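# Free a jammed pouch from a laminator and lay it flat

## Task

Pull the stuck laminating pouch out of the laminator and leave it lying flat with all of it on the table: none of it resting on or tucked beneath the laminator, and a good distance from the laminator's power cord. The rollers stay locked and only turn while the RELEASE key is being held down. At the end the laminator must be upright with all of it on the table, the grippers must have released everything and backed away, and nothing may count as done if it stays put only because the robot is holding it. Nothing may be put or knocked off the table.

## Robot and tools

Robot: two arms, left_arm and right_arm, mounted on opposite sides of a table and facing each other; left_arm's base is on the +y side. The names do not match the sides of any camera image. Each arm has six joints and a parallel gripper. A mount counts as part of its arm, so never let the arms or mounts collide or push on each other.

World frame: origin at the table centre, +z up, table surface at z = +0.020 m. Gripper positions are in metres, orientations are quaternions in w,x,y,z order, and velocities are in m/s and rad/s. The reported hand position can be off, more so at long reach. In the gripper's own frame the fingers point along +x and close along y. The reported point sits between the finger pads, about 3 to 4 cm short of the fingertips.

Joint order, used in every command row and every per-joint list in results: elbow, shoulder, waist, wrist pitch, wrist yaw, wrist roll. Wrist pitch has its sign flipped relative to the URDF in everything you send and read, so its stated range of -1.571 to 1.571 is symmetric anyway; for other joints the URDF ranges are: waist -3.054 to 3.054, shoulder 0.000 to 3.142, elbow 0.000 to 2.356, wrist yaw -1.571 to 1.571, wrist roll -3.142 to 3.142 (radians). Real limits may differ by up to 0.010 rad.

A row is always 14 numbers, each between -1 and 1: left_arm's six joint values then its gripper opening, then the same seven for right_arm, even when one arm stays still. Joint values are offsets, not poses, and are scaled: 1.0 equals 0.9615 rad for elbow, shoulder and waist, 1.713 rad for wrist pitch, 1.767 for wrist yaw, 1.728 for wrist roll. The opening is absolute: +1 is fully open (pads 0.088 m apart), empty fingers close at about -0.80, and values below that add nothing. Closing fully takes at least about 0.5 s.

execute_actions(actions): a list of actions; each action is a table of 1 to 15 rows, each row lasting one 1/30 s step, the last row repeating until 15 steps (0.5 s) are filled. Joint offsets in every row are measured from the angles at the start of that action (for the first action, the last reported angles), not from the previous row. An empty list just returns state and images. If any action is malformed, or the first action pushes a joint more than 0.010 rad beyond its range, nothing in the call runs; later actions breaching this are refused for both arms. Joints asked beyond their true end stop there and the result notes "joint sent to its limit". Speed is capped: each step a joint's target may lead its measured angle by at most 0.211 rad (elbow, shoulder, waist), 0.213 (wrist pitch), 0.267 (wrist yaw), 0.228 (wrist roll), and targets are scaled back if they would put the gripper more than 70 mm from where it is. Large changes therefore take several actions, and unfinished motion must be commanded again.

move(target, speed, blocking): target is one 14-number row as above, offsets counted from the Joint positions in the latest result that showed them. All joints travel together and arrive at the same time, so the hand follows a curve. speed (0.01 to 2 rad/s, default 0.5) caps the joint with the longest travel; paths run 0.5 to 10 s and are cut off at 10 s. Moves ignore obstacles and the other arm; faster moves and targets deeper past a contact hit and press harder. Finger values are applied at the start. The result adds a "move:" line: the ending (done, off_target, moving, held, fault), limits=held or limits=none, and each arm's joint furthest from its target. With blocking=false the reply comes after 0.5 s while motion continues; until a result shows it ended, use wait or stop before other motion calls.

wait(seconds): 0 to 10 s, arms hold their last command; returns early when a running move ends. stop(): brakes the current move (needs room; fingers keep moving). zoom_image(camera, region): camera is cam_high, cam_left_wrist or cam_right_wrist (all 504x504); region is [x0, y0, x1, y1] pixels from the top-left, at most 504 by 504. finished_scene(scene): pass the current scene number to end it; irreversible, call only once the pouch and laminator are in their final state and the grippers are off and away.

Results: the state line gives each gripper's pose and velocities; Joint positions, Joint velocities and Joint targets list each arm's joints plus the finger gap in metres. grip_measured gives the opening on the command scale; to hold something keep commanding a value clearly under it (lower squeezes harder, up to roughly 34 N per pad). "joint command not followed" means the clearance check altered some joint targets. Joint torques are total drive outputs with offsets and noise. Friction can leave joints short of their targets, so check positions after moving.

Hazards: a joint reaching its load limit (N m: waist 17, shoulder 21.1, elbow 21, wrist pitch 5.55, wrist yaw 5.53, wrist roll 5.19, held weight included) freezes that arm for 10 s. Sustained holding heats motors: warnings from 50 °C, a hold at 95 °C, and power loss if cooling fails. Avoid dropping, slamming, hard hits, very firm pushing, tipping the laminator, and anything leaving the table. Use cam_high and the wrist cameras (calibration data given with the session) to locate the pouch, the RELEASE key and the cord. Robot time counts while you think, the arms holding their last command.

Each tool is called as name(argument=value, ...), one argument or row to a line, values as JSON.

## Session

execute_actions(
  actions=[],
)

Scene clock: 0.00 s.
left_arm: end_effector_position=(+0.2873, +0.4036, +0.1840) grip_measured=+0.818 end_effector_quat_wxyz=(+0.338, +0.703, +0.510, -0.363) end_effector_velocity=(-0.002, +0.001, -0.001) end_effector_angular_velocity=(+0.011, +0.004, +0.004) | right_arm: end_effector_position=(-0.1177, -0.1112, +0.1814) grip_measured=+0.842 end_effector_quat_wxyz=(+0.374, -0.531, +0.016, +0.760) end_effector_velocity=(-0.000, -0.001, -0.001) end_effector_angular_velocity=(-0.005, +0.003, +0.008)
Joint names: [elbow, shoulder, waist, wrist pitch, wrist yaw, wrist roll]
Joint positions: left_arm=[ 1.302  1.793  0.728  1.11  -0.546  1.309  0.079] | right_arm=[ 1.216  1.711 -0.514  0.5   -0.216 -1.026  0.08 ]
Joint velocities: left_arm=[-0.002  0.002 -0.002  0.007 -0.007 -0.007 -0.   ] | right_arm=[ 0.002  0.002 -0.002  0.007 -0.007 -0.007 -0.   ]
Joint torques (N m, as the arm reports them, + toward a larger Joint positions number): no reading
Motor temperatures (°C, as the motors report them): left_arm=[33 34 30 33 28 29] | right_arm=[33 36 32 35 29 31]
Heat: left arm: hottest shoulder 34 °C (+0.0 °C/min); right arm: hottest shoulder 36 °C (+0.0 °C/min).
Joint targets: left_arm=[1.302 1.793 0.728 1.110 -0.546 1.309] | right_arm=[1.216 1.711 -0.514 0.500 -0.216 -1.026]
camera_calibration (this result's frames):
cam_left_wrist: T_world_to_cam=[[-0.959044, 0.263118, -0.1049, 0.197061], [0.0873312, 0.626952, 0.774148, -0.39201], [0.269459, 0.73328, -0.624253, -0.179097], [0, 0, 0, 1]] pos_world=[0.271484, 0.325249, 0.212344]
cam_right_wrist: T_world_to_cam=[[0.578562, 0.698507, 0.421134, 0.0731152], [0.805447, -0.570651, -0.160037, 0.0933348], [0.128534, 0.431792, -0.892768, 0.305584], [0, 0, 0, 1]] pos_world=[-0.156756, -0.129759, 0.256961]

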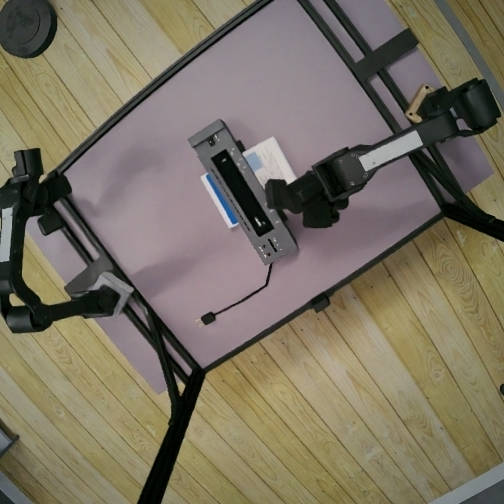

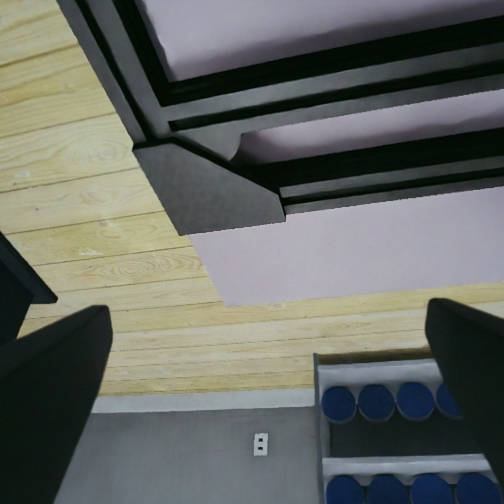

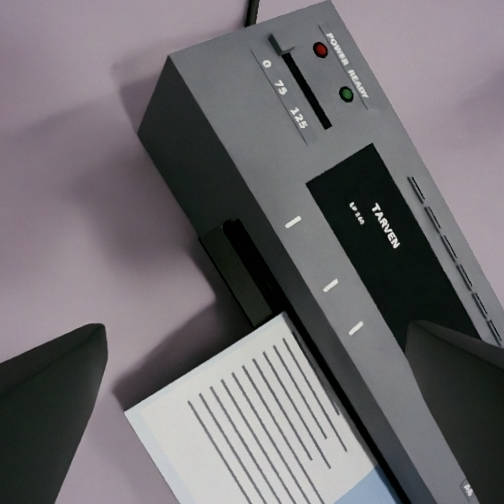

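zoom_image(
  camera="cam_high",
  region=[170, 100, 340, 270],
)

zoom_image(
  camera="cam_high",
  region=[180, 110, 250, 180],
)

Region (170, 100, 340, 270) of cam_high's 504x504 image, scaled by 2.965, with more detail than that image has.

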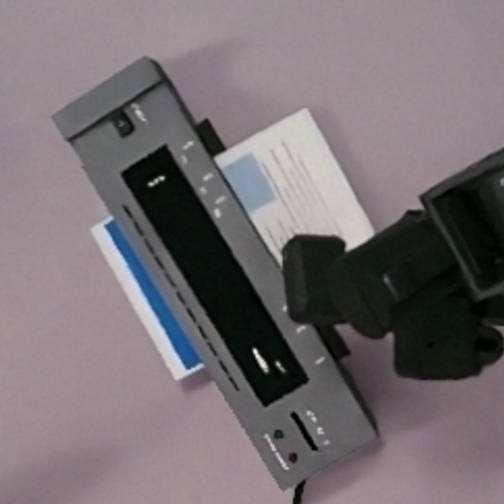

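Region (180, 110, 250, 180) of cam_high's 504x504 image, scaled by 7.200, with more detail than that image has.

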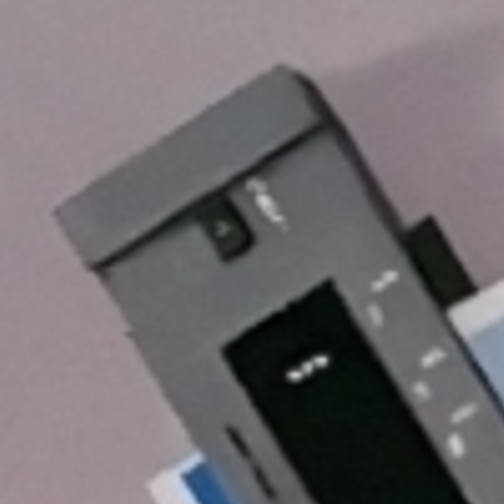

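zoom_image(
  camera="cam_right_wrist",
  region=[100, 190, 480, 504],
)

Region (100, 190, 480, 504) of cam_right_wrist's 504x504 image, scaled by 1.326, with more detail than that image has; it fills the top 416 rows of this view, and the rest is white.

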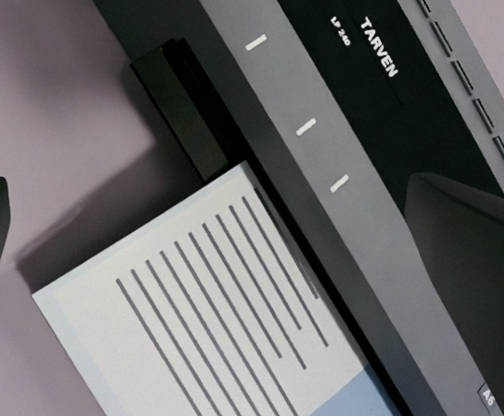

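move(
  target=[0.7763,0.4805,-0.8107,-0.043,0.309,-0.7575,-1,-0.8042,-0.1335,-0.2916,-0.5337,-0.0163,-0.4381,0.325],
  speed=1.3,
)

Scene clock: 36.40 s.
left_arm: end_effector_position=(+0.1241, -0.0009, +0.1954) grip_measured=-0.814 end_effector_quat_wxyz=(+0.656, +0.346, +0.468, -0.481) end_effector_velocity=(-0.001, +0.002, -0.000) end_effector_angular_velocity=(+0.013, -0.015, +0.007) | right_arm: end_effector_position=(-0.0358, -0.2006, +0.0866) grip_measured=+0.325 end_effector_quat_wxyz=(+0.317, -0.651, -0.275, +0.633) end_effector_velocity=(+0.001, -0.002, -0.003) end_effector_angular_velocity=(-0.014, -0.017, +0.006)
Joint names: [elbow, shoulder, waist, wrist pitch, wrist yaw, wrist roll]
Joint positions: left_arm=[ 2.033  2.237 -0.054  1.038 -0.003  0.007  0.   ] | right_arm=[ 0.449  1.592 -0.791 -0.411 -0.242 -1.781  0.055]
Joint velocities: left_arm=[-0.002 -0.002 -0.007  0.007 -0.022 -0.007  0.   ] | right_arm=[-0.002  0.002 -0.002  0.007  0.007 -0.022 -0.   ]
Joint torques (N m, as the arm reports them, + toward a larger Joint positions number): left_arm=[  8.09 -10.54   0.22  -1.05   0.15  -0.2 ] | right_arm=[ 4.53 -5.18 -0.22 -1.4  -0.23 -0.03]
Motor temperatures (°C, as the motors report them): left_arm=[35 38 30 33 28 29] | right_arm=[36 41 32 37 29 31]
Heat: left arm: hottest shoulder 38 °C (+6.6 °C/min); right arm: hottest shoulder 41 °C (+8.2 °C/min).
Joint targets: left_arm=[2.049 2.255 -0.052 1.036 0.000 0.000] | right_arm=[0.443 1.583 -0.794 -0.415 -0.245 -1.783]
move: off_target (left_arm); limits=none; left_arm: farthest joint: the shoulder, 0.018 radians from its target (0.462 radians at the start); right_arm: farthest joint: the shoulder, 0.010 radians from its target (0.129 radians at the start)
camera_calibration (this result's frames):
cam_left_wrist: T_world_to_cam=[[-0.956772, -0.290574, -0.0124064, 0.129276], [-0.290803, 0.956453, 0.0251207, 0.0606096], [0.00456675, 0.0276426, -0.999607, 0.274242], [0, 0, 0, 1]] pos_world=[0.14006, -0.0279869, 0.274216]
cam_right_wrist: T_world_to_cam=[[0.0229925, 0.609713, 0.792289, 0.0583414], [0.933978, -0.295772, 0.20051, -0.0102845], [0.35659, 0.73537, -0.576259, 0.290703], [0, 0, 0, 1]] pos_world=[-0.0953978, -0.252388, 0.123359]

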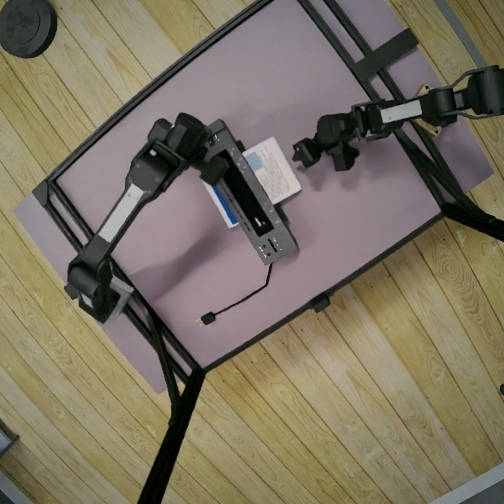

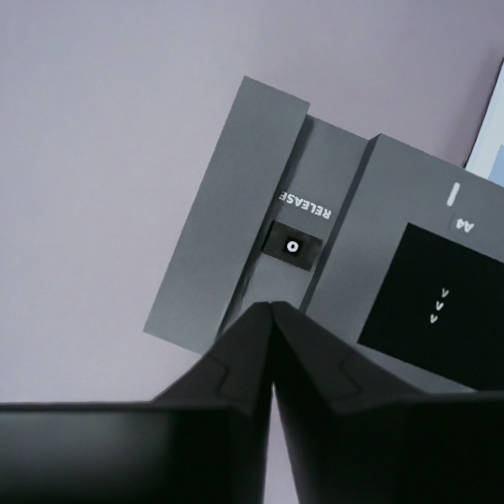

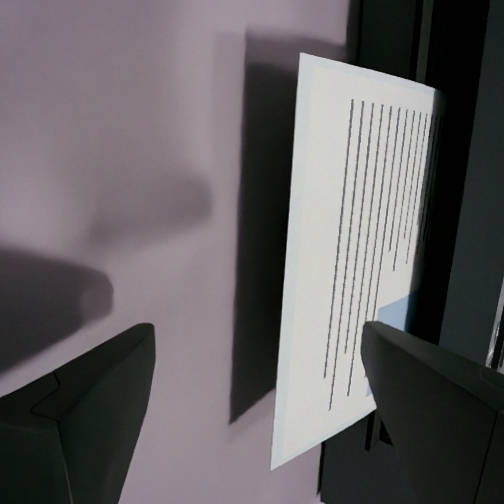

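move(
  target=[0.021,0.108,-0.025,-0.0483,0,0,-1,0.2478,0.2238,0.0711,0.0035,0.0304,0.0281,0.63],
  speed=0.4,
)

Scene clock: 54.50 s.
left_arm: end_effector_position=(+0.1188, -0.0205, +0.1593) grip_measured=-0.814 end_effector_quat_wxyz=(+0.650, +0.352, +0.465, -0.487) end_effector_velocity=(-0.003, +0.000, +0.002) end_effector_angular_velocity=(+0.004, -0.004, +0.002) | right_arm: end_effector_position=(-0.0311, -0.1388, +0.0844) grip_measured=+0.630 end_effector_quat_wxyz=(+0.319, -0.651, -0.277, +0.631) end_effector_velocity=(+0.001, -0.002, -0.002) end_effector_angular_velocity=(-0.017, +0.006, -0.013)
Joint names: [elbow, shoulder, waist, wrist pitch, wrist yaw, wrist roll]
Joint positions: left_arm=[ 2.039  2.325 -0.075  0.958 -0.003  0.007  0.   ] | right_arm=[ 0.677  1.8   -0.726 -0.407 -0.191 -1.735  0.07 ]
Joint velocities: left_arm=[ 0.002 -0.002 -0.007  0.007 -0.007 -0.007  0.   ] | right_arm=[ 0.002 -0.002 -0.002  0.022  0.007  0.007 -0.   ]
Joint torques (N m, as the arm reports them, + toward a larger Joint positions number): left_arm=[  8.06 -11.3   -0.34  -1.06   0.03   0.02] | right_arm=[ 6.42 -4.83  0.31 -0.99 -0.05  0.09]
Motor temperatures (°C, as the motors report them): left_arm=[38 40 30 33 28 29] | right_arm=[36 41 32 40 29 31]
Heat: left arm: hottest shoulder 40 °C (+6.6 °C/min); right arm: hottest shoulder 41 °C (+5.5 °C/min).
Joint targets: left_arm=[2.054 2.341 -0.078 0.956 -0.003 0.007] | right_arm=[0.687 1.807 -0.723 -0.405 -0.188 -1.732]
move: off_target (left_arm); limits=none; left_arm: farthest joint: the shoulder, 0.016 radians from its target (0.104 radians at the start); right_arm: farthest joint: the elbow, 0.010 radians from its target (0.238 radians at the start)
camera_calibration (this result's frames):
cam_left_wrist: T_world_to_cam=[[-0.962664, -0.270415, -0.0123814, 0.119194], [-0.270659, 0.962296, 0.0270273, 0.0761097], [0.00460597, 0.0293693, -0.999558, 0.238768], [0, 0, 0, 1]] pos_world=[0.134244, -0.0480208, 0.238081]
cam_right_wrist: T_world_to_cam=[[0.0228059, 0.605184, 0.795759, 0.0213189], [0.932656, -0.299538, 0.201073, 0.00345254], [0.360046, 0.737583, -0.57126, 0.242285], [0, 0, 0, 1]] pos_world=[-0.0909401, -0.190573, 0.120749]

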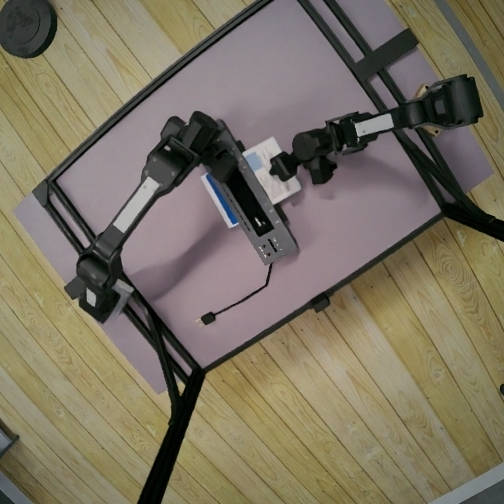

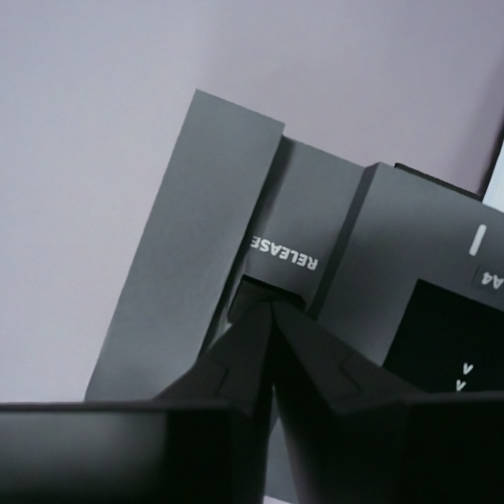

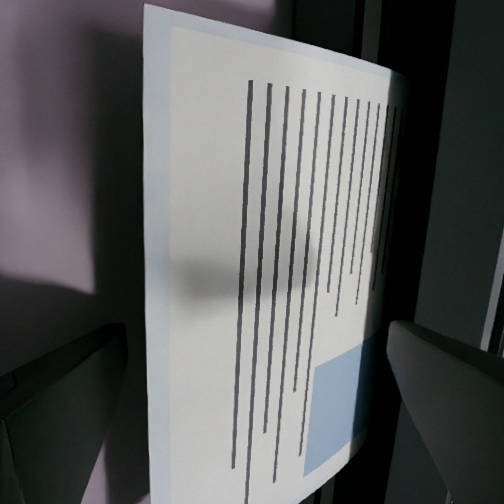

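execute_actions(
  actions=[
    [[-0.005,0.017,0,-0.001,0,0,-1,0,0,0,0,0,0,0.55],[-0.009,0.017,0,-0.003,0,0,-1,0,0,0,0,0,0,0.475],[-0.013,0.018,0,-0.005,0,0,-1,0,0,0,0,0,0,0.4],[-0.017,0.018,0,-0.007,0,0,-1,0,0,0,0,0,0,0.325],[-0.021,0.019,0,-0.009,0,0,-1,0,0,0,0,0,0,0.25],[-0.025,0.019,0,-0.011,0,0,-1,0,0,0,0,0,0,0.175],[-0.030,0.020,0,-0.014,0,0,-1,0,0,0,0,0,0,0.1],[-0.034,0.020,0,-0.016,0,0,-1,0,0,0,0,0,0,0.025],[-0.038,0.020,0,-0.018,0,0,-1,0,0,0,0,0,0,-0.05],[-0.042,0.021,0,-0.020,0,0,-1,0,0,0,0,0,0,-0.125],[-0.046,0.021,0,-0.022,0,0,-1,0,0,0,0,0,0,-0.2],[-0.050,0.022,0,-0.024,0,0,-1,0,0,0,0,0,0,-0.275],[-0.054,0.022,0,-0.026,0,0,-1,0,0,0,0,0,0,-0.35],[-0.058,0.023,0,-0.028,0,0,-1,0,0,0,0,0,0,-0.425],[-0.062,0.023,0,-0.030,0,0,-1,0,0,0,0,0,0,-0.5]],
    [[-0.026,0.019,0,-0.008,0,0,-1,0,0,0,0,0,0,-0.54],[-0.029,0.020,0,-0.0095,0,0,-1,0,0,0,0,0,0,-0.58],[-0.032,0.021,0,-0.011,0,0,-1,0,0,0,0,0,0,-0.62],[-0.035,0.023,0,-0.0125,0,0,-1,0,0,0,0,0,0,-0.66],[-0.038,0.024,0,-0.014,0,0,-1,0,0,0,0,0,0,-0.69],[-0.041,0.025,0,-0.0155,0,0,-1,0,0,0,0,0,0,-0.72],[-0.044,0.027,0,-0.017,0,0,-1,0,0,0,0,0,0,-0.75],[-0.046,0.028,0,-0.0185,0,0,-1,0,0,0,0,0,0,-0.78],[-0.048,0.029,0,-0.020,0,0,-1,0,0,0,0,0,0,-0.81],[-0.050,0.031,0,-0.021,0,0,-1,0,0,0,0,0,0,-0.84],[-0.052,0.032,0,-0.022,0,0,-1,0,0,0,0,0,0,-0.87],[-0.054,0.033,0,-0.023,0,0,-1,0,0,0,0,0,0,-0.9],[-0.056,0.034,0,-0.024,0,0,-1,0,0,0,0,0,0,-0.92],[-0.058,0.035,0,-0.025,0,0,-1,0,0,0,0,0,0,-0.94],[-0.059,0.036,0,-0.026,0,0,-1,0,0,0,0,0,0,-0.95]],
  ],
)

Scene clock: 64.03 s.
left_arm: end_effector_position=(+0.1190, -0.0212, +0.1432) grip_measured=-0.814 end_effector_quat_wxyz=(+0.653, +0.349, +0.462, -0.489) end_effector_velocity=(+0.001, -0.003, -0.007) end_effector_angular_velocity=(-0.025, -0.012, +0.007) | right_arm: end_effector_position=(-0.0311, -0.1477, +0.0756) grip_measured=-0.785 end_effector_quat_wxyz=(+0.315, -0.654, -0.258, +0.638) end_effector_velocity=(+0.001, -0.004, -0.003) end_effector_angular_velocity=(-0.024, -0.014, +0.007)
Joint names: [elbow, shoulder, waist, wrist pitch, wrist yaw, wrist roll]
Joint positions: left_arm=[ 1.973  2.326 -0.075  0.882 -0.003  0.007  0.   ] | right_arm=[ 0.659  1.8   -0.73  -0.389 -0.185 -1.726  0.001]
Joint velocities: left_arm=[-0.046 -0.007 -0.002 -0.066 -0.007 -0.007  0.   ] | right_arm=[-0.002 -0.002 -0.002  0.022  0.007 -0.022 -0.   ]
Joint torques (N m, as the arm reports them, + toward a larger Joint positions number): left_arm=[ 3.8  -8.99 -0.04 -1.11  0.02  0.03] | right_arm=[ 6.   -5.51  0.22 -1.57 -0.17 -0.22]
Motor temperatures (°C, as the motors report them): left_arm=[39 42 30 33 28 29] | right_arm=[36 41 32 40 29 31]
Heat: left arm: hottest shoulder 42 °C (+7.1 °C/min); right arm: hottest shoulder 41 °C (+4.1 °C/min).
Joint targets: left_arm=[1.949 2.360 -0.075 0.875 -0.003 0.007] | right_arm=[0.667 1.800 -0.729 -0.395 -0.186 -1.734]
camera_calibration (this result's frames):
cam_left_wrist: T_world_to_cam=[[-0.962631, -0.270528, -0.0125062, 0.119014], [-0.270719, 0.9625, 0.0174936, 0.0786325], [0.00730474, 0.0202255, -0.999769, 0.222135], [0, 0, 0, 1]] pos_world=[0.134232, -0.0479797, 0.222196]
cam_right_wrist: T_world_to_cam=[[0.0433609, 0.632217, 0.773577, 0.0400459], [0.931118, -0.306238, 0.198086, 0.00178485], [0.362132, 0.711703, -0.601947, 0.242398], [0, 0, 0, 1]] pos_world=[-0.0911783, -0.197286, 0.114579]

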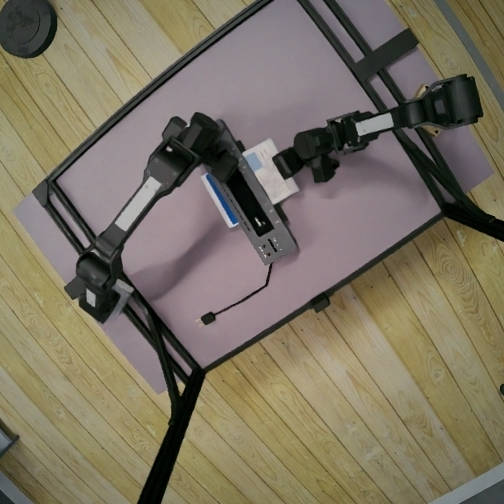

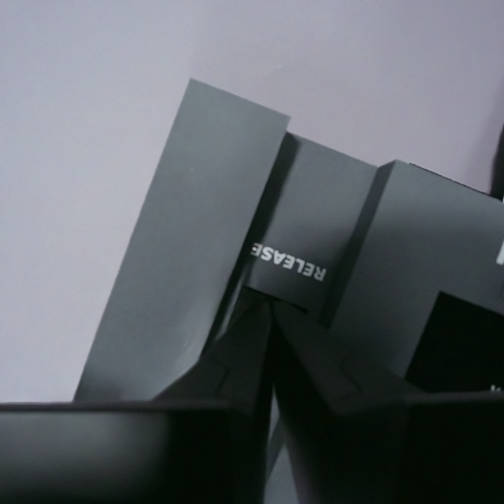

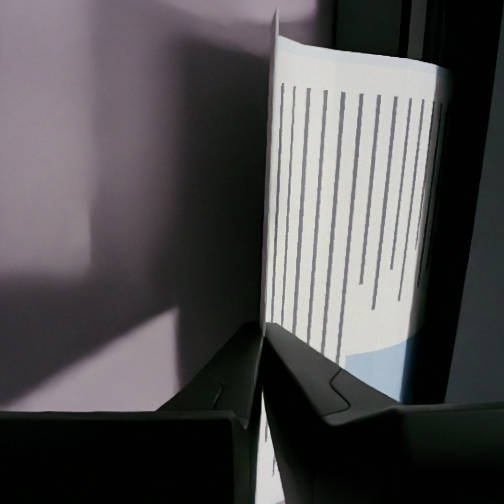

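wait(
  seconds=0,
)

Scene clock: 65.27 s.
left_arm: end_effector_position=(+0.1190, -0.0212, +0.1421) grip_measured=-0.814 end_effector_quat_wxyz=(+0.653, +0.349, +0.462, -0.489) end_effector_velocity=(-0.000, -0.001, +0.003) end_effector_angular_velocity=(-0.005, -0.026, -0.007) | right_arm: end_effector_position=(-0.0312, -0.1477, +0.0756) grip_measured=-0.785 end_effector_quat_wxyz=(+0.315, -0.654, -0.258, +0.638) end_effector_velocity=(-0.003, -0.001, -0.001) end_effector_angular_velocity=(-0.006, +0.002, +0.013)
Joint names: [elbow, shoulder, waist, wrist pitch, wrist yaw, wrist roll]
Joint positions: left_arm=[ 1.969  2.326 -0.075  0.878 -0.003  0.007  0.   ] | right_arm=[ 0.659  1.8   -0.73  -0.389 -0.186 -1.726  0.001]
Joint velocities: left_arm=[-0.002 -0.007 -0.007 -0.007 -0.022  0.007  0.   ] | right_arm=[-0.002 -0.002  0.002  0.007 -0.007 -0.007  0.   ]
Joint torques (N m, as the arm reports them, + toward a larger Joint positions number): left_arm=[ 3.83 -8.97  0.   -1.11  0.03  0.02] | right_arm=[ 6.01 -5.49  0.2  -1.58 -0.16 -0.22]
Motor temperatures (°C, as the motors report them): left_arm=[38 42 30 34 28 29] | right_arm=[36 41 32 40 29 31]
Heat: left arm: hottest shoulder 42 °C (+7.1 °C/min); right arm: hottest shoulder 41 °C (+4.0 °C/min).
Joint targets: left_arm=[1.949 2.360 -0.075 0.875 -0.003 0.007] | right_arm=[0.667 1.800 -0.729 -0.395 -0.187 -1.734]
camera_calibration (this result's frames):
cam_left_wrist: T_world_to_cam=[[-0.962631, -0.270528, -0.0125062, 0.119001], [-0.270719, 0.9625, 0.0174936, 0.0786139], [0.00730474, 0.0202255, -0.999769, 0.221109], [0, 0, 0, 1]] pos_world=[0.134221, -0.0479447, 0.221171]
cam_right_wrist: T_world_to_cam=[[0.0433759, 0.632165, 0.773619, 0.0400257], [0.931252, -0.305995, 0.19783, 0.00189812], [0.361785, 0.711853, -0.601978, 0.242429], [0, 0, 0, 1]] pos_world=[-0.0912108, -0.197296, 0.114597]

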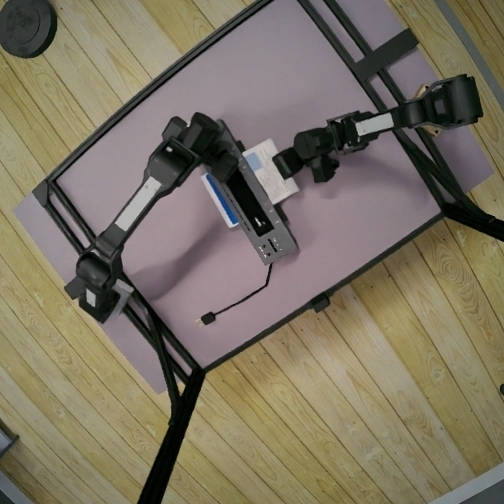

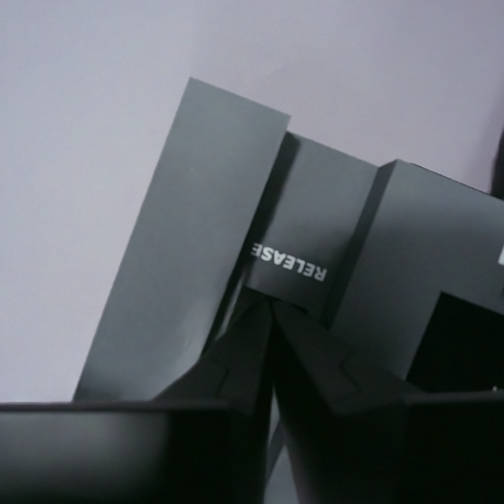

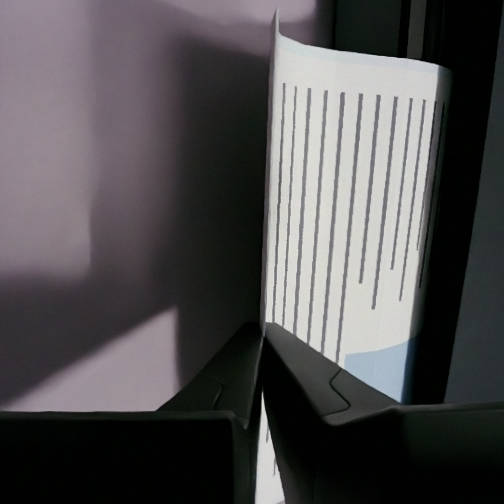

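zoom_image(
  camera="cam_left_wrist",
  region=[190, 220, 370, 380],
)

Region (190, 220, 370, 380) of cam_left_wrist's 504x504 image, scaled by 2.800, with more detail than that image has.

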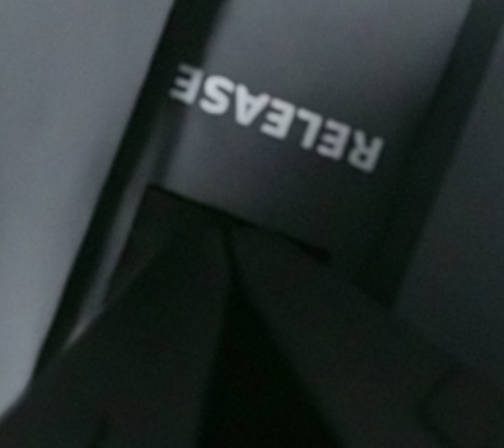

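execute_actions(
  actions=[
    [[-0.024,0.038,0,0,0,0,-1,-0.002,-0.0150,-0.0010,-0.0007,-0.0005,-0.0012,-0.95],[-0.027,0.041,0,0,0,0,-1,-0.006,-0.0210,-0.0030,-0.0014,-0.0015,-0.0023,-0.95],[-0.030,0.044,0,0,0,0,-1,-0.012,-0.0280,-0.0055,-0.0021,-0.0030,-0.0035,-0.95],[-0.033,0.047,0,0,0,0,-1,-0.020,-0.0360,-0.0080,-0.0028,-0.0045,-0.0046,-0.95],[-0.033,0.047,0,0,0,0,-1,-0.028,-0.0440,-0.0105,-0.0035,-0.0057,-0.0058,-0.95],[-0.033,0.047,0,0,0,0,-1,-0.036,-0.0520,-0.0129,-0.0042,-0.0068,-0.0070,-0.95],[-0.033,0.047,0,0,0,0,-1,-0.044,-0.0595,-0.0151,-0.0049,-0.0079,-0.0081,-0.95],[-0.033,0.047,0,0,0,0,-1,-0.052,-0.0669,-0.0172,-0.0056,-0.0090,-0.0093,-0.95],[-0.033,0.047,0,0,0,0,-1,-0.0595,-0.0737,-0.0194,-0.0063,-0.0102,-0.0104,-0.95],[-0.033,0.047,0,0,0,0,-1,-0.067,-0.0805,-0.0215,-0.0070,-0.0113,-0.0116,-0.95],[-0.033,0.047,0,0,0,0,-1,-0.074,-0.0873,-0.0237,-0.0077,-0.0124,-0.0128,-0.95],[-0.033,0.047,0,0,0,0,-1,-0.081,-0.0941,-0.0258,-0.0084,-0.0136,-0.0139,-0.95],[-0.033,0.047,0,0,0,0,-1,-0.0875,-0.1009,-0.0280,-0.0091,-0.0147,-0.0151,-0.95],[-0.033,0.047,0,0,0,0,-1,-0.094,-0.1077,-0.0301,-0.0098,-0.0158,-0.0162,-0.95],[-0.033,0.047,0,0,0,0,-1,-0.101,-0.1145,-0.0322,-0.0105,-0.0170,-0.0174,-0.95]],
  ],
)

wait(
  seconds=0.2,
)

Scene clock: 75.90 s.
left_arm: end_effector_position=(+0.1188, -0.0206, +0.1402) grip_measured=-0.814 end_effector_quat_wxyz=(+0.652, +0.350, +0.463, -0.488) end_effector_velocity=(+0.003, -0.000, +0.001) end_effector_angular_velocity=(-0.006, -0.006, +0.012) | right_arm: end_effector_position=(-0.0326, -0.1609, +0.0895) grip_measured=-0.784 end_effector_quat_wxyz=(+0.324, -0.648, -0.276, +0.631) end_effector_velocity=(-0.000, -0.013, +0.058) end_effector_angular_velocity=(+0.206, -0.057, +0.052)
Joint names: [elbow, shoulder, waist, wrist pitch, wrist yaw, wrist roll]
Joint positions: left_arm=[ 1.965  2.327 -0.075  0.876 -0.003  0.007  0.   ] | right_arm=[ 0.593  1.715 -0.747 -0.409 -0.209 -1.739  0.001]
Joint velocities: left_arm=[-0.002 -0.002  0.002 -0.007 -0.007 -0.007  0.   ] | right_arm=[-0.129 -0.222 -0.042 -0.11  -0.081 -0.051  0.001]
Joint torques (N m, as the arm reports them, + toward a larger Joint positions number): left_arm=[ 3.   -7.85 -0.03 -0.77  0.02  0.01] | right_arm=[ 3.36 -5.88 -1.22 -0.74 -0.18 -0.33]
Motor temperatures (°C, as the motors report them): left_arm=[37 42 30 34 28 29] | right_arm=[36 42 32 41 29 31]
Heat: left arm: hottest shoulder 42 °C (+6.0 °C/min); right arm: hottest shoulder 42 °C (+3.0 °C/min).
Joint targets: left_arm=[1.938 2.371 -0.075 0.878 -0.003 0.007] | right_arm=[0.562 1.690 -0.762 -0.407 -0.216 -1.756]
camera_calibration (this result's frames):
cam_left_wrist: T_world_to_cam=[[-0.962643, -0.270487, -0.0124614, 0.118965], [-0.2707, 0.962436, 0.0209259, 0.0775774], [0.00633312, 0.0235175, -0.999703, 0.219318], [0, 0, 0, 1]] pos_world=[0.134132, -0.0476426, 0.219112]
cam_right_wrist: T_world_to_cam=[[0.0311359, 0.600202, 0.799242, 0.029837], [0.932512, -0.305286, 0.192931, -0.00300977], [0.359795, 0.739296, -0.5692, 0.262114], [0, 0, 0, 1]] pos_world=[-0.0924296, -0.212607, 0.125929]

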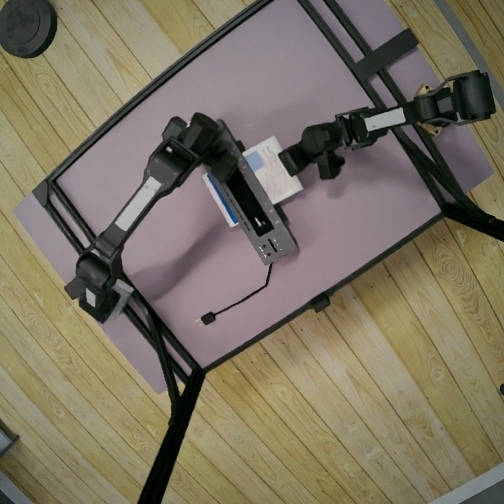

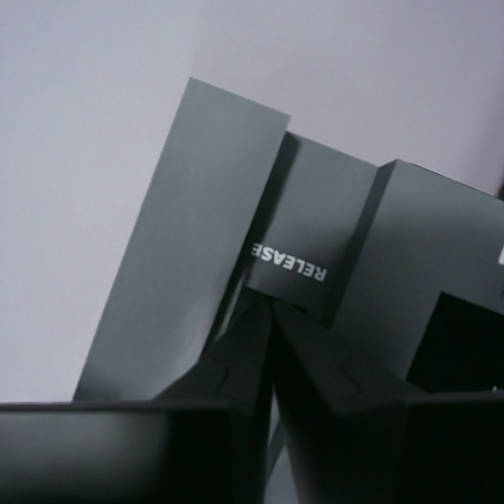

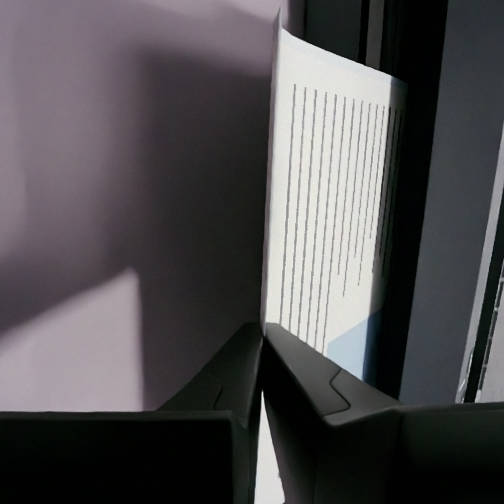

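Scene clock: 76.10 s.
left_arm: end_effector_position=(+0.1188, -0.0206, +0.1402) grip_measured=-0.814 end_effector_quat_wxyz=(+0.652, +0.350, +0.463, -0.488) end_effector_velocity=(-0.003, +0.002, -0.002) end_effector_angular_velocity=(+0.009, +0.012, +0.002) | right_arm: end_effector_position=(-0.0328, -0.1616, +0.0938) grip_measured=-0.782 end_effector_quat_wxyz=(+0.326, -0.647, -0.282, +0.629) end_effector_velocity=(-0.004, -0.004, -0.003) end_effector_angular_velocity=(-0.016, +0.015, +0.019)
Joint names: [elbow, shoulder, waist, wrist pitch, wrist yaw, wrist roll]
Joint positions: left_arm=[ 1.965  2.327 -0.075  0.876 -0.003  0.007  0.   ] | right_arm=[ 0.585  1.698 -0.749 -0.414 -0.214 -1.743  0.001]
Joint velocities: left_arm=[-0.007 -0.002 -0.002  0.007  0.007 -0.007  0.   ] | right_arm=[-0.007 -0.007 -0.002  0.022 -0.022 -0.007 -0.   ]
Joint torques (N m, as the arm reports them, + toward a larger Joint positions number): left_arm=[ 2.97 -7.81 -0.05 -0.78  0.03  0.02] | right_arm=[ 2.88 -5.69 -1.13 -0.59 -0.15 -0.31]
Motor temperatures (°C, as the motors report them): left_arm=[37 42 30 34 28 29] | right_arm=[36 42 32 41 29 31]
Heat: left arm: hottest shoulder 42 °C (+6.1 °C/min); right arm: hottest shoulder 42 °C (+3.0 °C/min).
Joint targets: left_arm=[1.938 2.371 -0.075 0.878 -0.003 0.007] | right_arm=[0.562 1.690 -0.761 -0.407 -0.216 -1.756]
wait: 0.20 s; no rest
camera_calibration (this result's frames):
cam_left_wrist: T_world_to_cam=[[-0.962643, -0.270487, -0.0124614, 0.118965], [-0.2707, 0.962436, 0.0209259, 0.0775774], [0.00633312, 0.0235175, -0.999703, 0.219318], [0, 0, 0, 1]] pos_world=[0.134132, -0.0476426, 0.219112]
cam_right_wrist: T_world_to_cam=[[0.0248554, 0.589107, 0.807673, 0.0239917], [0.933118, -0.303571, 0.192705, -0.00354415], [0.35871, 0.748865, -0.557251, 0.265587], [0, 0, 0, 1]] pos_world=[-0.0925578, -0.214098, 0.129304]

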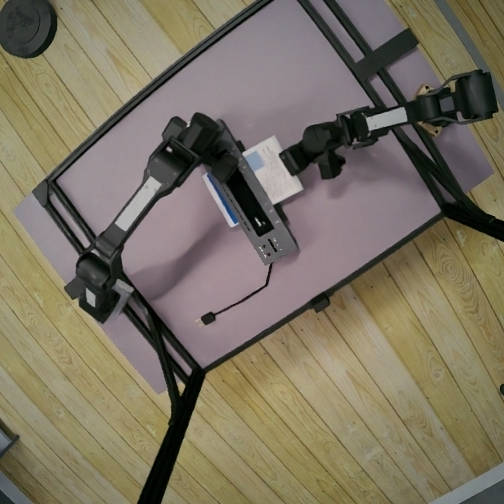

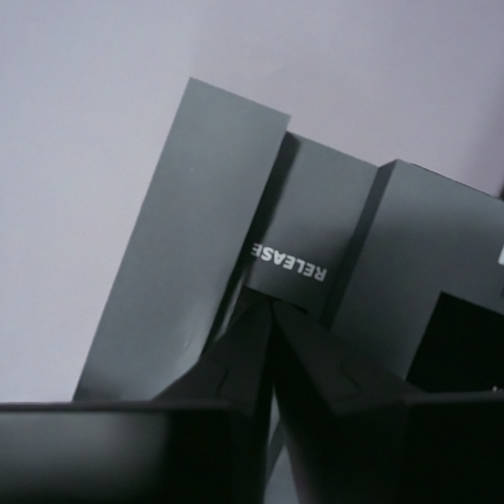

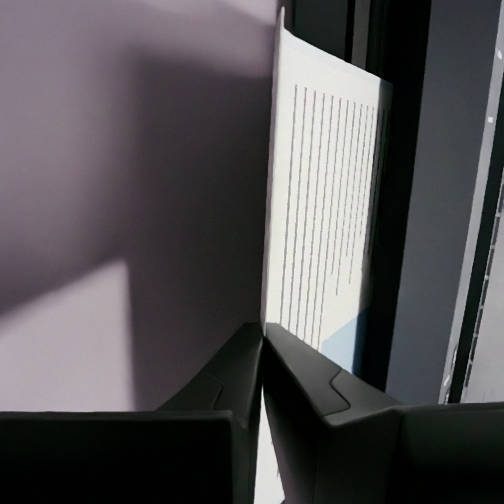

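zoom_image(
  camera="cam_high",
  region=[170, 100, 340, 270],
)

Region (170, 100, 340, 270) of cam_high's 504x504 image, scaled by 2.965, with more detail than that image has.

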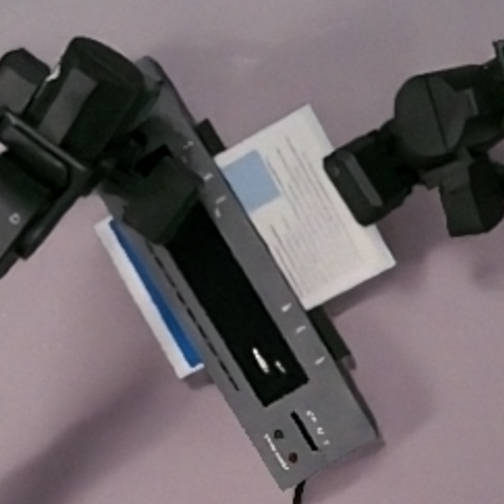

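execute_actions(
  actions=[
    [[-0.028,0.046,0,0,0,0,-1,-0.0320,-0.0147,-0.0108,0.003,-0.0020,-0.0047,-0.97],[-0.028,0.046,0,0,0,0,-1,-0.0400,-0.0211,-0.0133,0.003,-0.0029,-0.0060,-0.97],[-0.028,0.046,0,0,0,0,-1,-0.0481,-0.0275,-0.0158,0.003,-0.0038,-0.0073,-0.97],[-0.028,0.046,0,0,0,0,-1,-0.0561,-0.0339,-0.0183,0.003,-0.0047,-0.0086,-0.97],[-0.028,0.046,0,0,0,0,-1,-0.0642,-0.0402,-0.0208,0.003,-0.0056,-0.0098,-0.97],[-0.028,0.046,0,0,0,0,-1,-0.0722,-0.0466,-0.0233,0.003,-0.0065,-0.0111,-0.97],[-0.028,0.046,0,0,0,0,-1,-0.0803,-0.0530,-0.0258,0.003,-0.0074,-0.0124,-0.97],[-0.028,0.046,0,0,0,0,-1,-0.0883,-0.0594,-0.0283,0.003,-0.0083,-0.0137,-0.97],[-0.028,0.046,0,0,0,0,-1,-0.0963,-0.0657,-0.0308,0.003,-0.0092,-0.0149,-0.97],[-0.028,0.046,0,0,0,0,-1,-0.1044,-0.0721,-0.0333,0.003,-0.0101,-0.0162,-0.97],[-0.028,0.046,0,0,0,0,-1,-0.1124,-0.0785,-0.0358,0.003,-0.0110,-0.0175,-0.97],[-0.028,0.046,0,0,0,0,-1,-0.1205,-0.0849,-0.0383,0.003,-0.0119,-0.0188,-0.97],[-0.028,0.046,0,0,0,0,-1,-0.1285,-0.0912,-0.0408,0.003,-0.0128,-0.0200,-0.97],[-0.028,0.046,0,0,0,0,-1,-0.1366,-0.0976,-0.0433,0.003,-0.0137,-0.0213,-0.97],[-0.028,0.046,0,0,0,0,-1,-0.1446,-0.1040,-0.0458,0.003,-0.0147,-0.0226,-0.97]],
  ],
)

wait(
  seconds=0.2,
)

Scene clock: 86.53 s.
left_arm: end_effector_position=(+0.1188, -0.0207, +0.1402) grip_measured=-0.814 end_effector_quat_wxyz=(+0.652, +0.350, +0.462, -0.488) end_effector_velocity=(-0.003, +0.002, +0.001) end_effector_angular_velocity=(+0.004, +0.011, +0.002) | right_arm: end_effector_position=(-0.0363, -0.1947, +0.0840) grip_measured=-0.784 end_effector_quat_wxyz=(+0.318, -0.648, -0.270, +0.637) end_effector_velocity=(-0.006, -0.055, -0.001) end_effector_angular_velocity=(+0.029, -0.026, +0.031)
Joint names: [elbow, shoulder, waist, wrist pitch, wrist yaw, wrist roll]
Joint positions: left_arm=[ 1.965  2.327 -0.075  0.875 -0.003  0.007  0.   ] | right_arm=[ 0.473  1.622 -0.782 -0.41  -0.239 -1.765  0.001]
Joint velocities: left_arm=[-0.007 -0.007 -0.002  0.007  0.007 -0.007  0.   ] | right_arm=[-0.227 -0.178 -0.071 -0.066 -0.066 -0.081  0.001]
Joint torques (N m, as the arm reports them, + toward a larger Joint positions number): left_arm=[ 3.08 -7.83 -0.04 -0.9   0.03  0.  ] | right_arm=[ 4.26 -5.36 -0.59 -0.87 -0.02 -0.32]
Motor temperatures (°C, as the motors report them): left_arm=[36 41 30 34 28 29] | right_arm=[36 42 32 40 29 31]
Heat: left arm: hottest shoulder 41 °C (+4.0 °C/min); right arm: hottest shoulder 42 °C (+2.0 °C/min).
Joint targets: left_arm=[1.939 2.372 -0.075 0.875 -0.003 0.007] | right_arm=[0.446 1.598 -0.794 -0.408 -0.240 -1.782]
camera_calibration (this result's frames):
cam_left_wrist: T_world_to_cam=[[-0.96264, -0.270496, -0.0124714, 0.118969], [-0.270704, 0.962451, 0.0201632, 0.0778413], [0.00654903, 0.022786, -0.999719, 0.219337], [0, 0, 0, 1]] pos_world=[0.13416, -0.0477357, 0.21919]
cam_right_wrist: T_world_to_cam=[[0.0349839, 0.614981, 0.787765, 0.0585926], [0.935468, -0.297528, 0.190727, -0.00697814], [0.351676, 0.730257, -0.585704, 0.284733], [0, 0, 0, 1]] pos_world=[-0.0956556, -0.246038, 0.121943]

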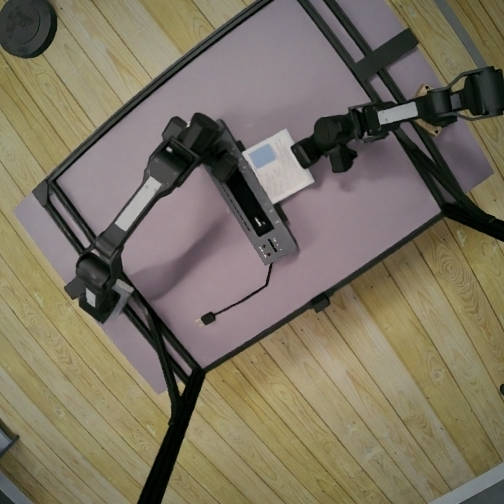

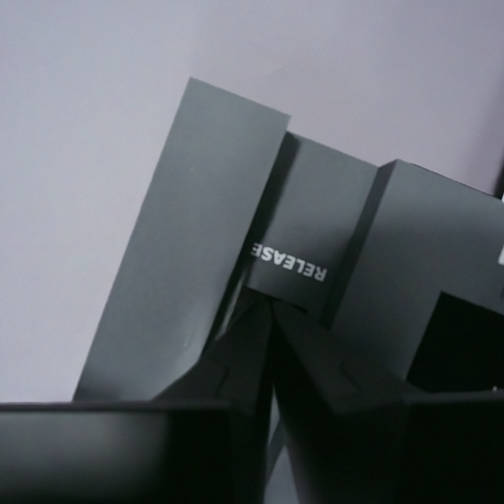

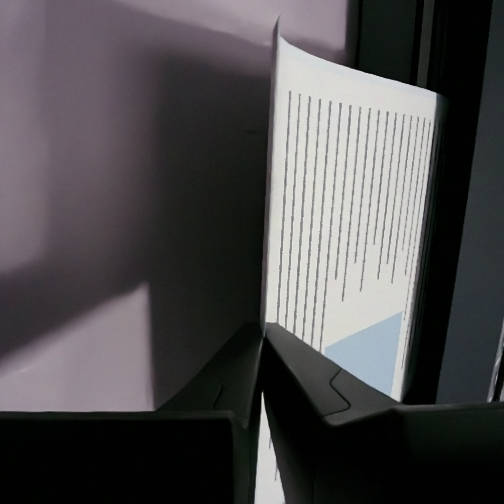

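Scene clock: 86.73 s.
left_arm: end_effector_position=(+0.1188, -0.0207, +0.1402) grip_measured=-0.814 end_effector_quat_wxyz=(+0.652, +0.350, +0.462, -0.488) end_effector_velocity=(+0.001, -0.002, +0.005) end_effector_angular_velocity=(-0.015, -0.009, +0.007) | right_arm: end_effector_position=(-0.0368, -0.1962, +0.0868) grip_measured=-0.783 end_effector_quat_wxyz=(+0.319, -0.648, -0.275, +0.635) end_effector_velocity=(-0.003, -0.000, +0.003) end_effector_angular_velocity=(+0.016, -0.008, +0.028)
Joint names: [elbow, shoulder, waist, wrist pitch, wrist yaw, wrist roll]
Joint positions: left_arm=[ 1.965  2.327 -0.075  0.875 -0.003  0.007  0.   ] | right_arm=[ 0.464  1.606 -0.784 -0.412 -0.243 -1.77   0.001]
Joint velocities: left_arm=[ 0.002 -0.007 -0.002 -0.007 -0.007 -0.007  0.   ] | right_arm=[-0.007 -0.012 -0.002 -0.007 -0.022 -0.022  0.   ]
Joint torques (N m, as the arm reports them, + toward a larger Joint positions number): left_arm=[ 3.02 -7.77 -0.09 -0.89  0.03  0.02] | right_arm=[ 3.4  -4.93 -0.85 -0.86 -0.04 -0.36]
Motor temperatures (°C, as the motors report them): left_arm=[36 41 30 34 28 29] | right_arm=[36 42 32 40 29 31]
Heat: left arm: hottest shoulder 41 °C (+4.0 °C/min); right arm: hottest shoulder 42 °C (+2.0 °C/min).
Joint targets: left_arm=[1.939 2.372 -0.075 0.875 -0.003 0.007] | right_arm=[0.446 1.598 -0.793 -0.408 -0.240 -1.782]
wait: 0.20 s; no rest
camera_calibration (this result's frames):
cam_left_wrist: T_world_to_cam=[[-0.96264, -0.270496, -0.0124714, 0.118969], [-0.270704, 0.962451, 0.0201632, 0.0778413], [0.00654903, 0.022786, -0.999719, 0.219337], [0, 0, 0, 1]] pos_world=[0.13416, -0.0477357, 0.21919]
cam_right_wrist: T_world_to_cam=[[0.0291937, 0.608063, 0.793351, 0.0552692], [0.935802, -0.295581, 0.192112, -0.00723426], [0.351316, 0.736811, -0.577656, 0.288201], [0, 0, 0, 1]] pos_world=[-0.0960933, -0.248095, 0.124023]

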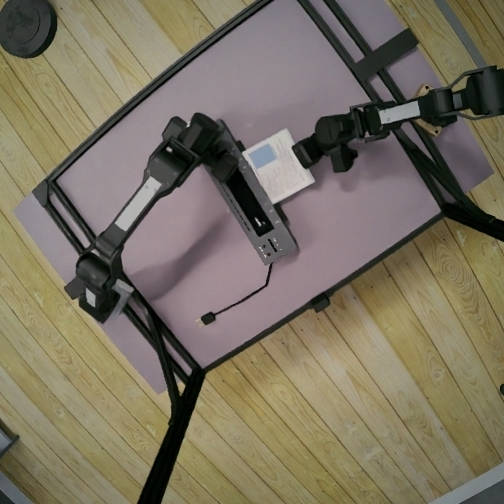

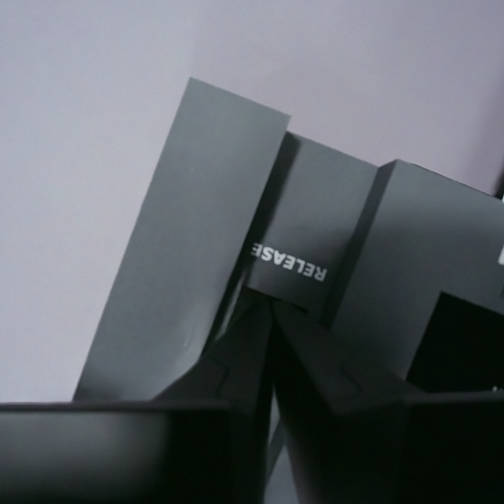

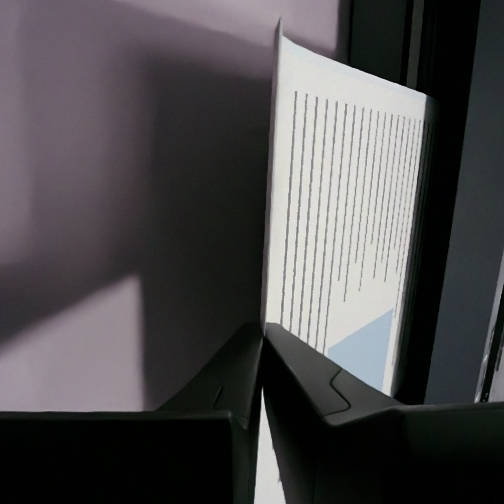

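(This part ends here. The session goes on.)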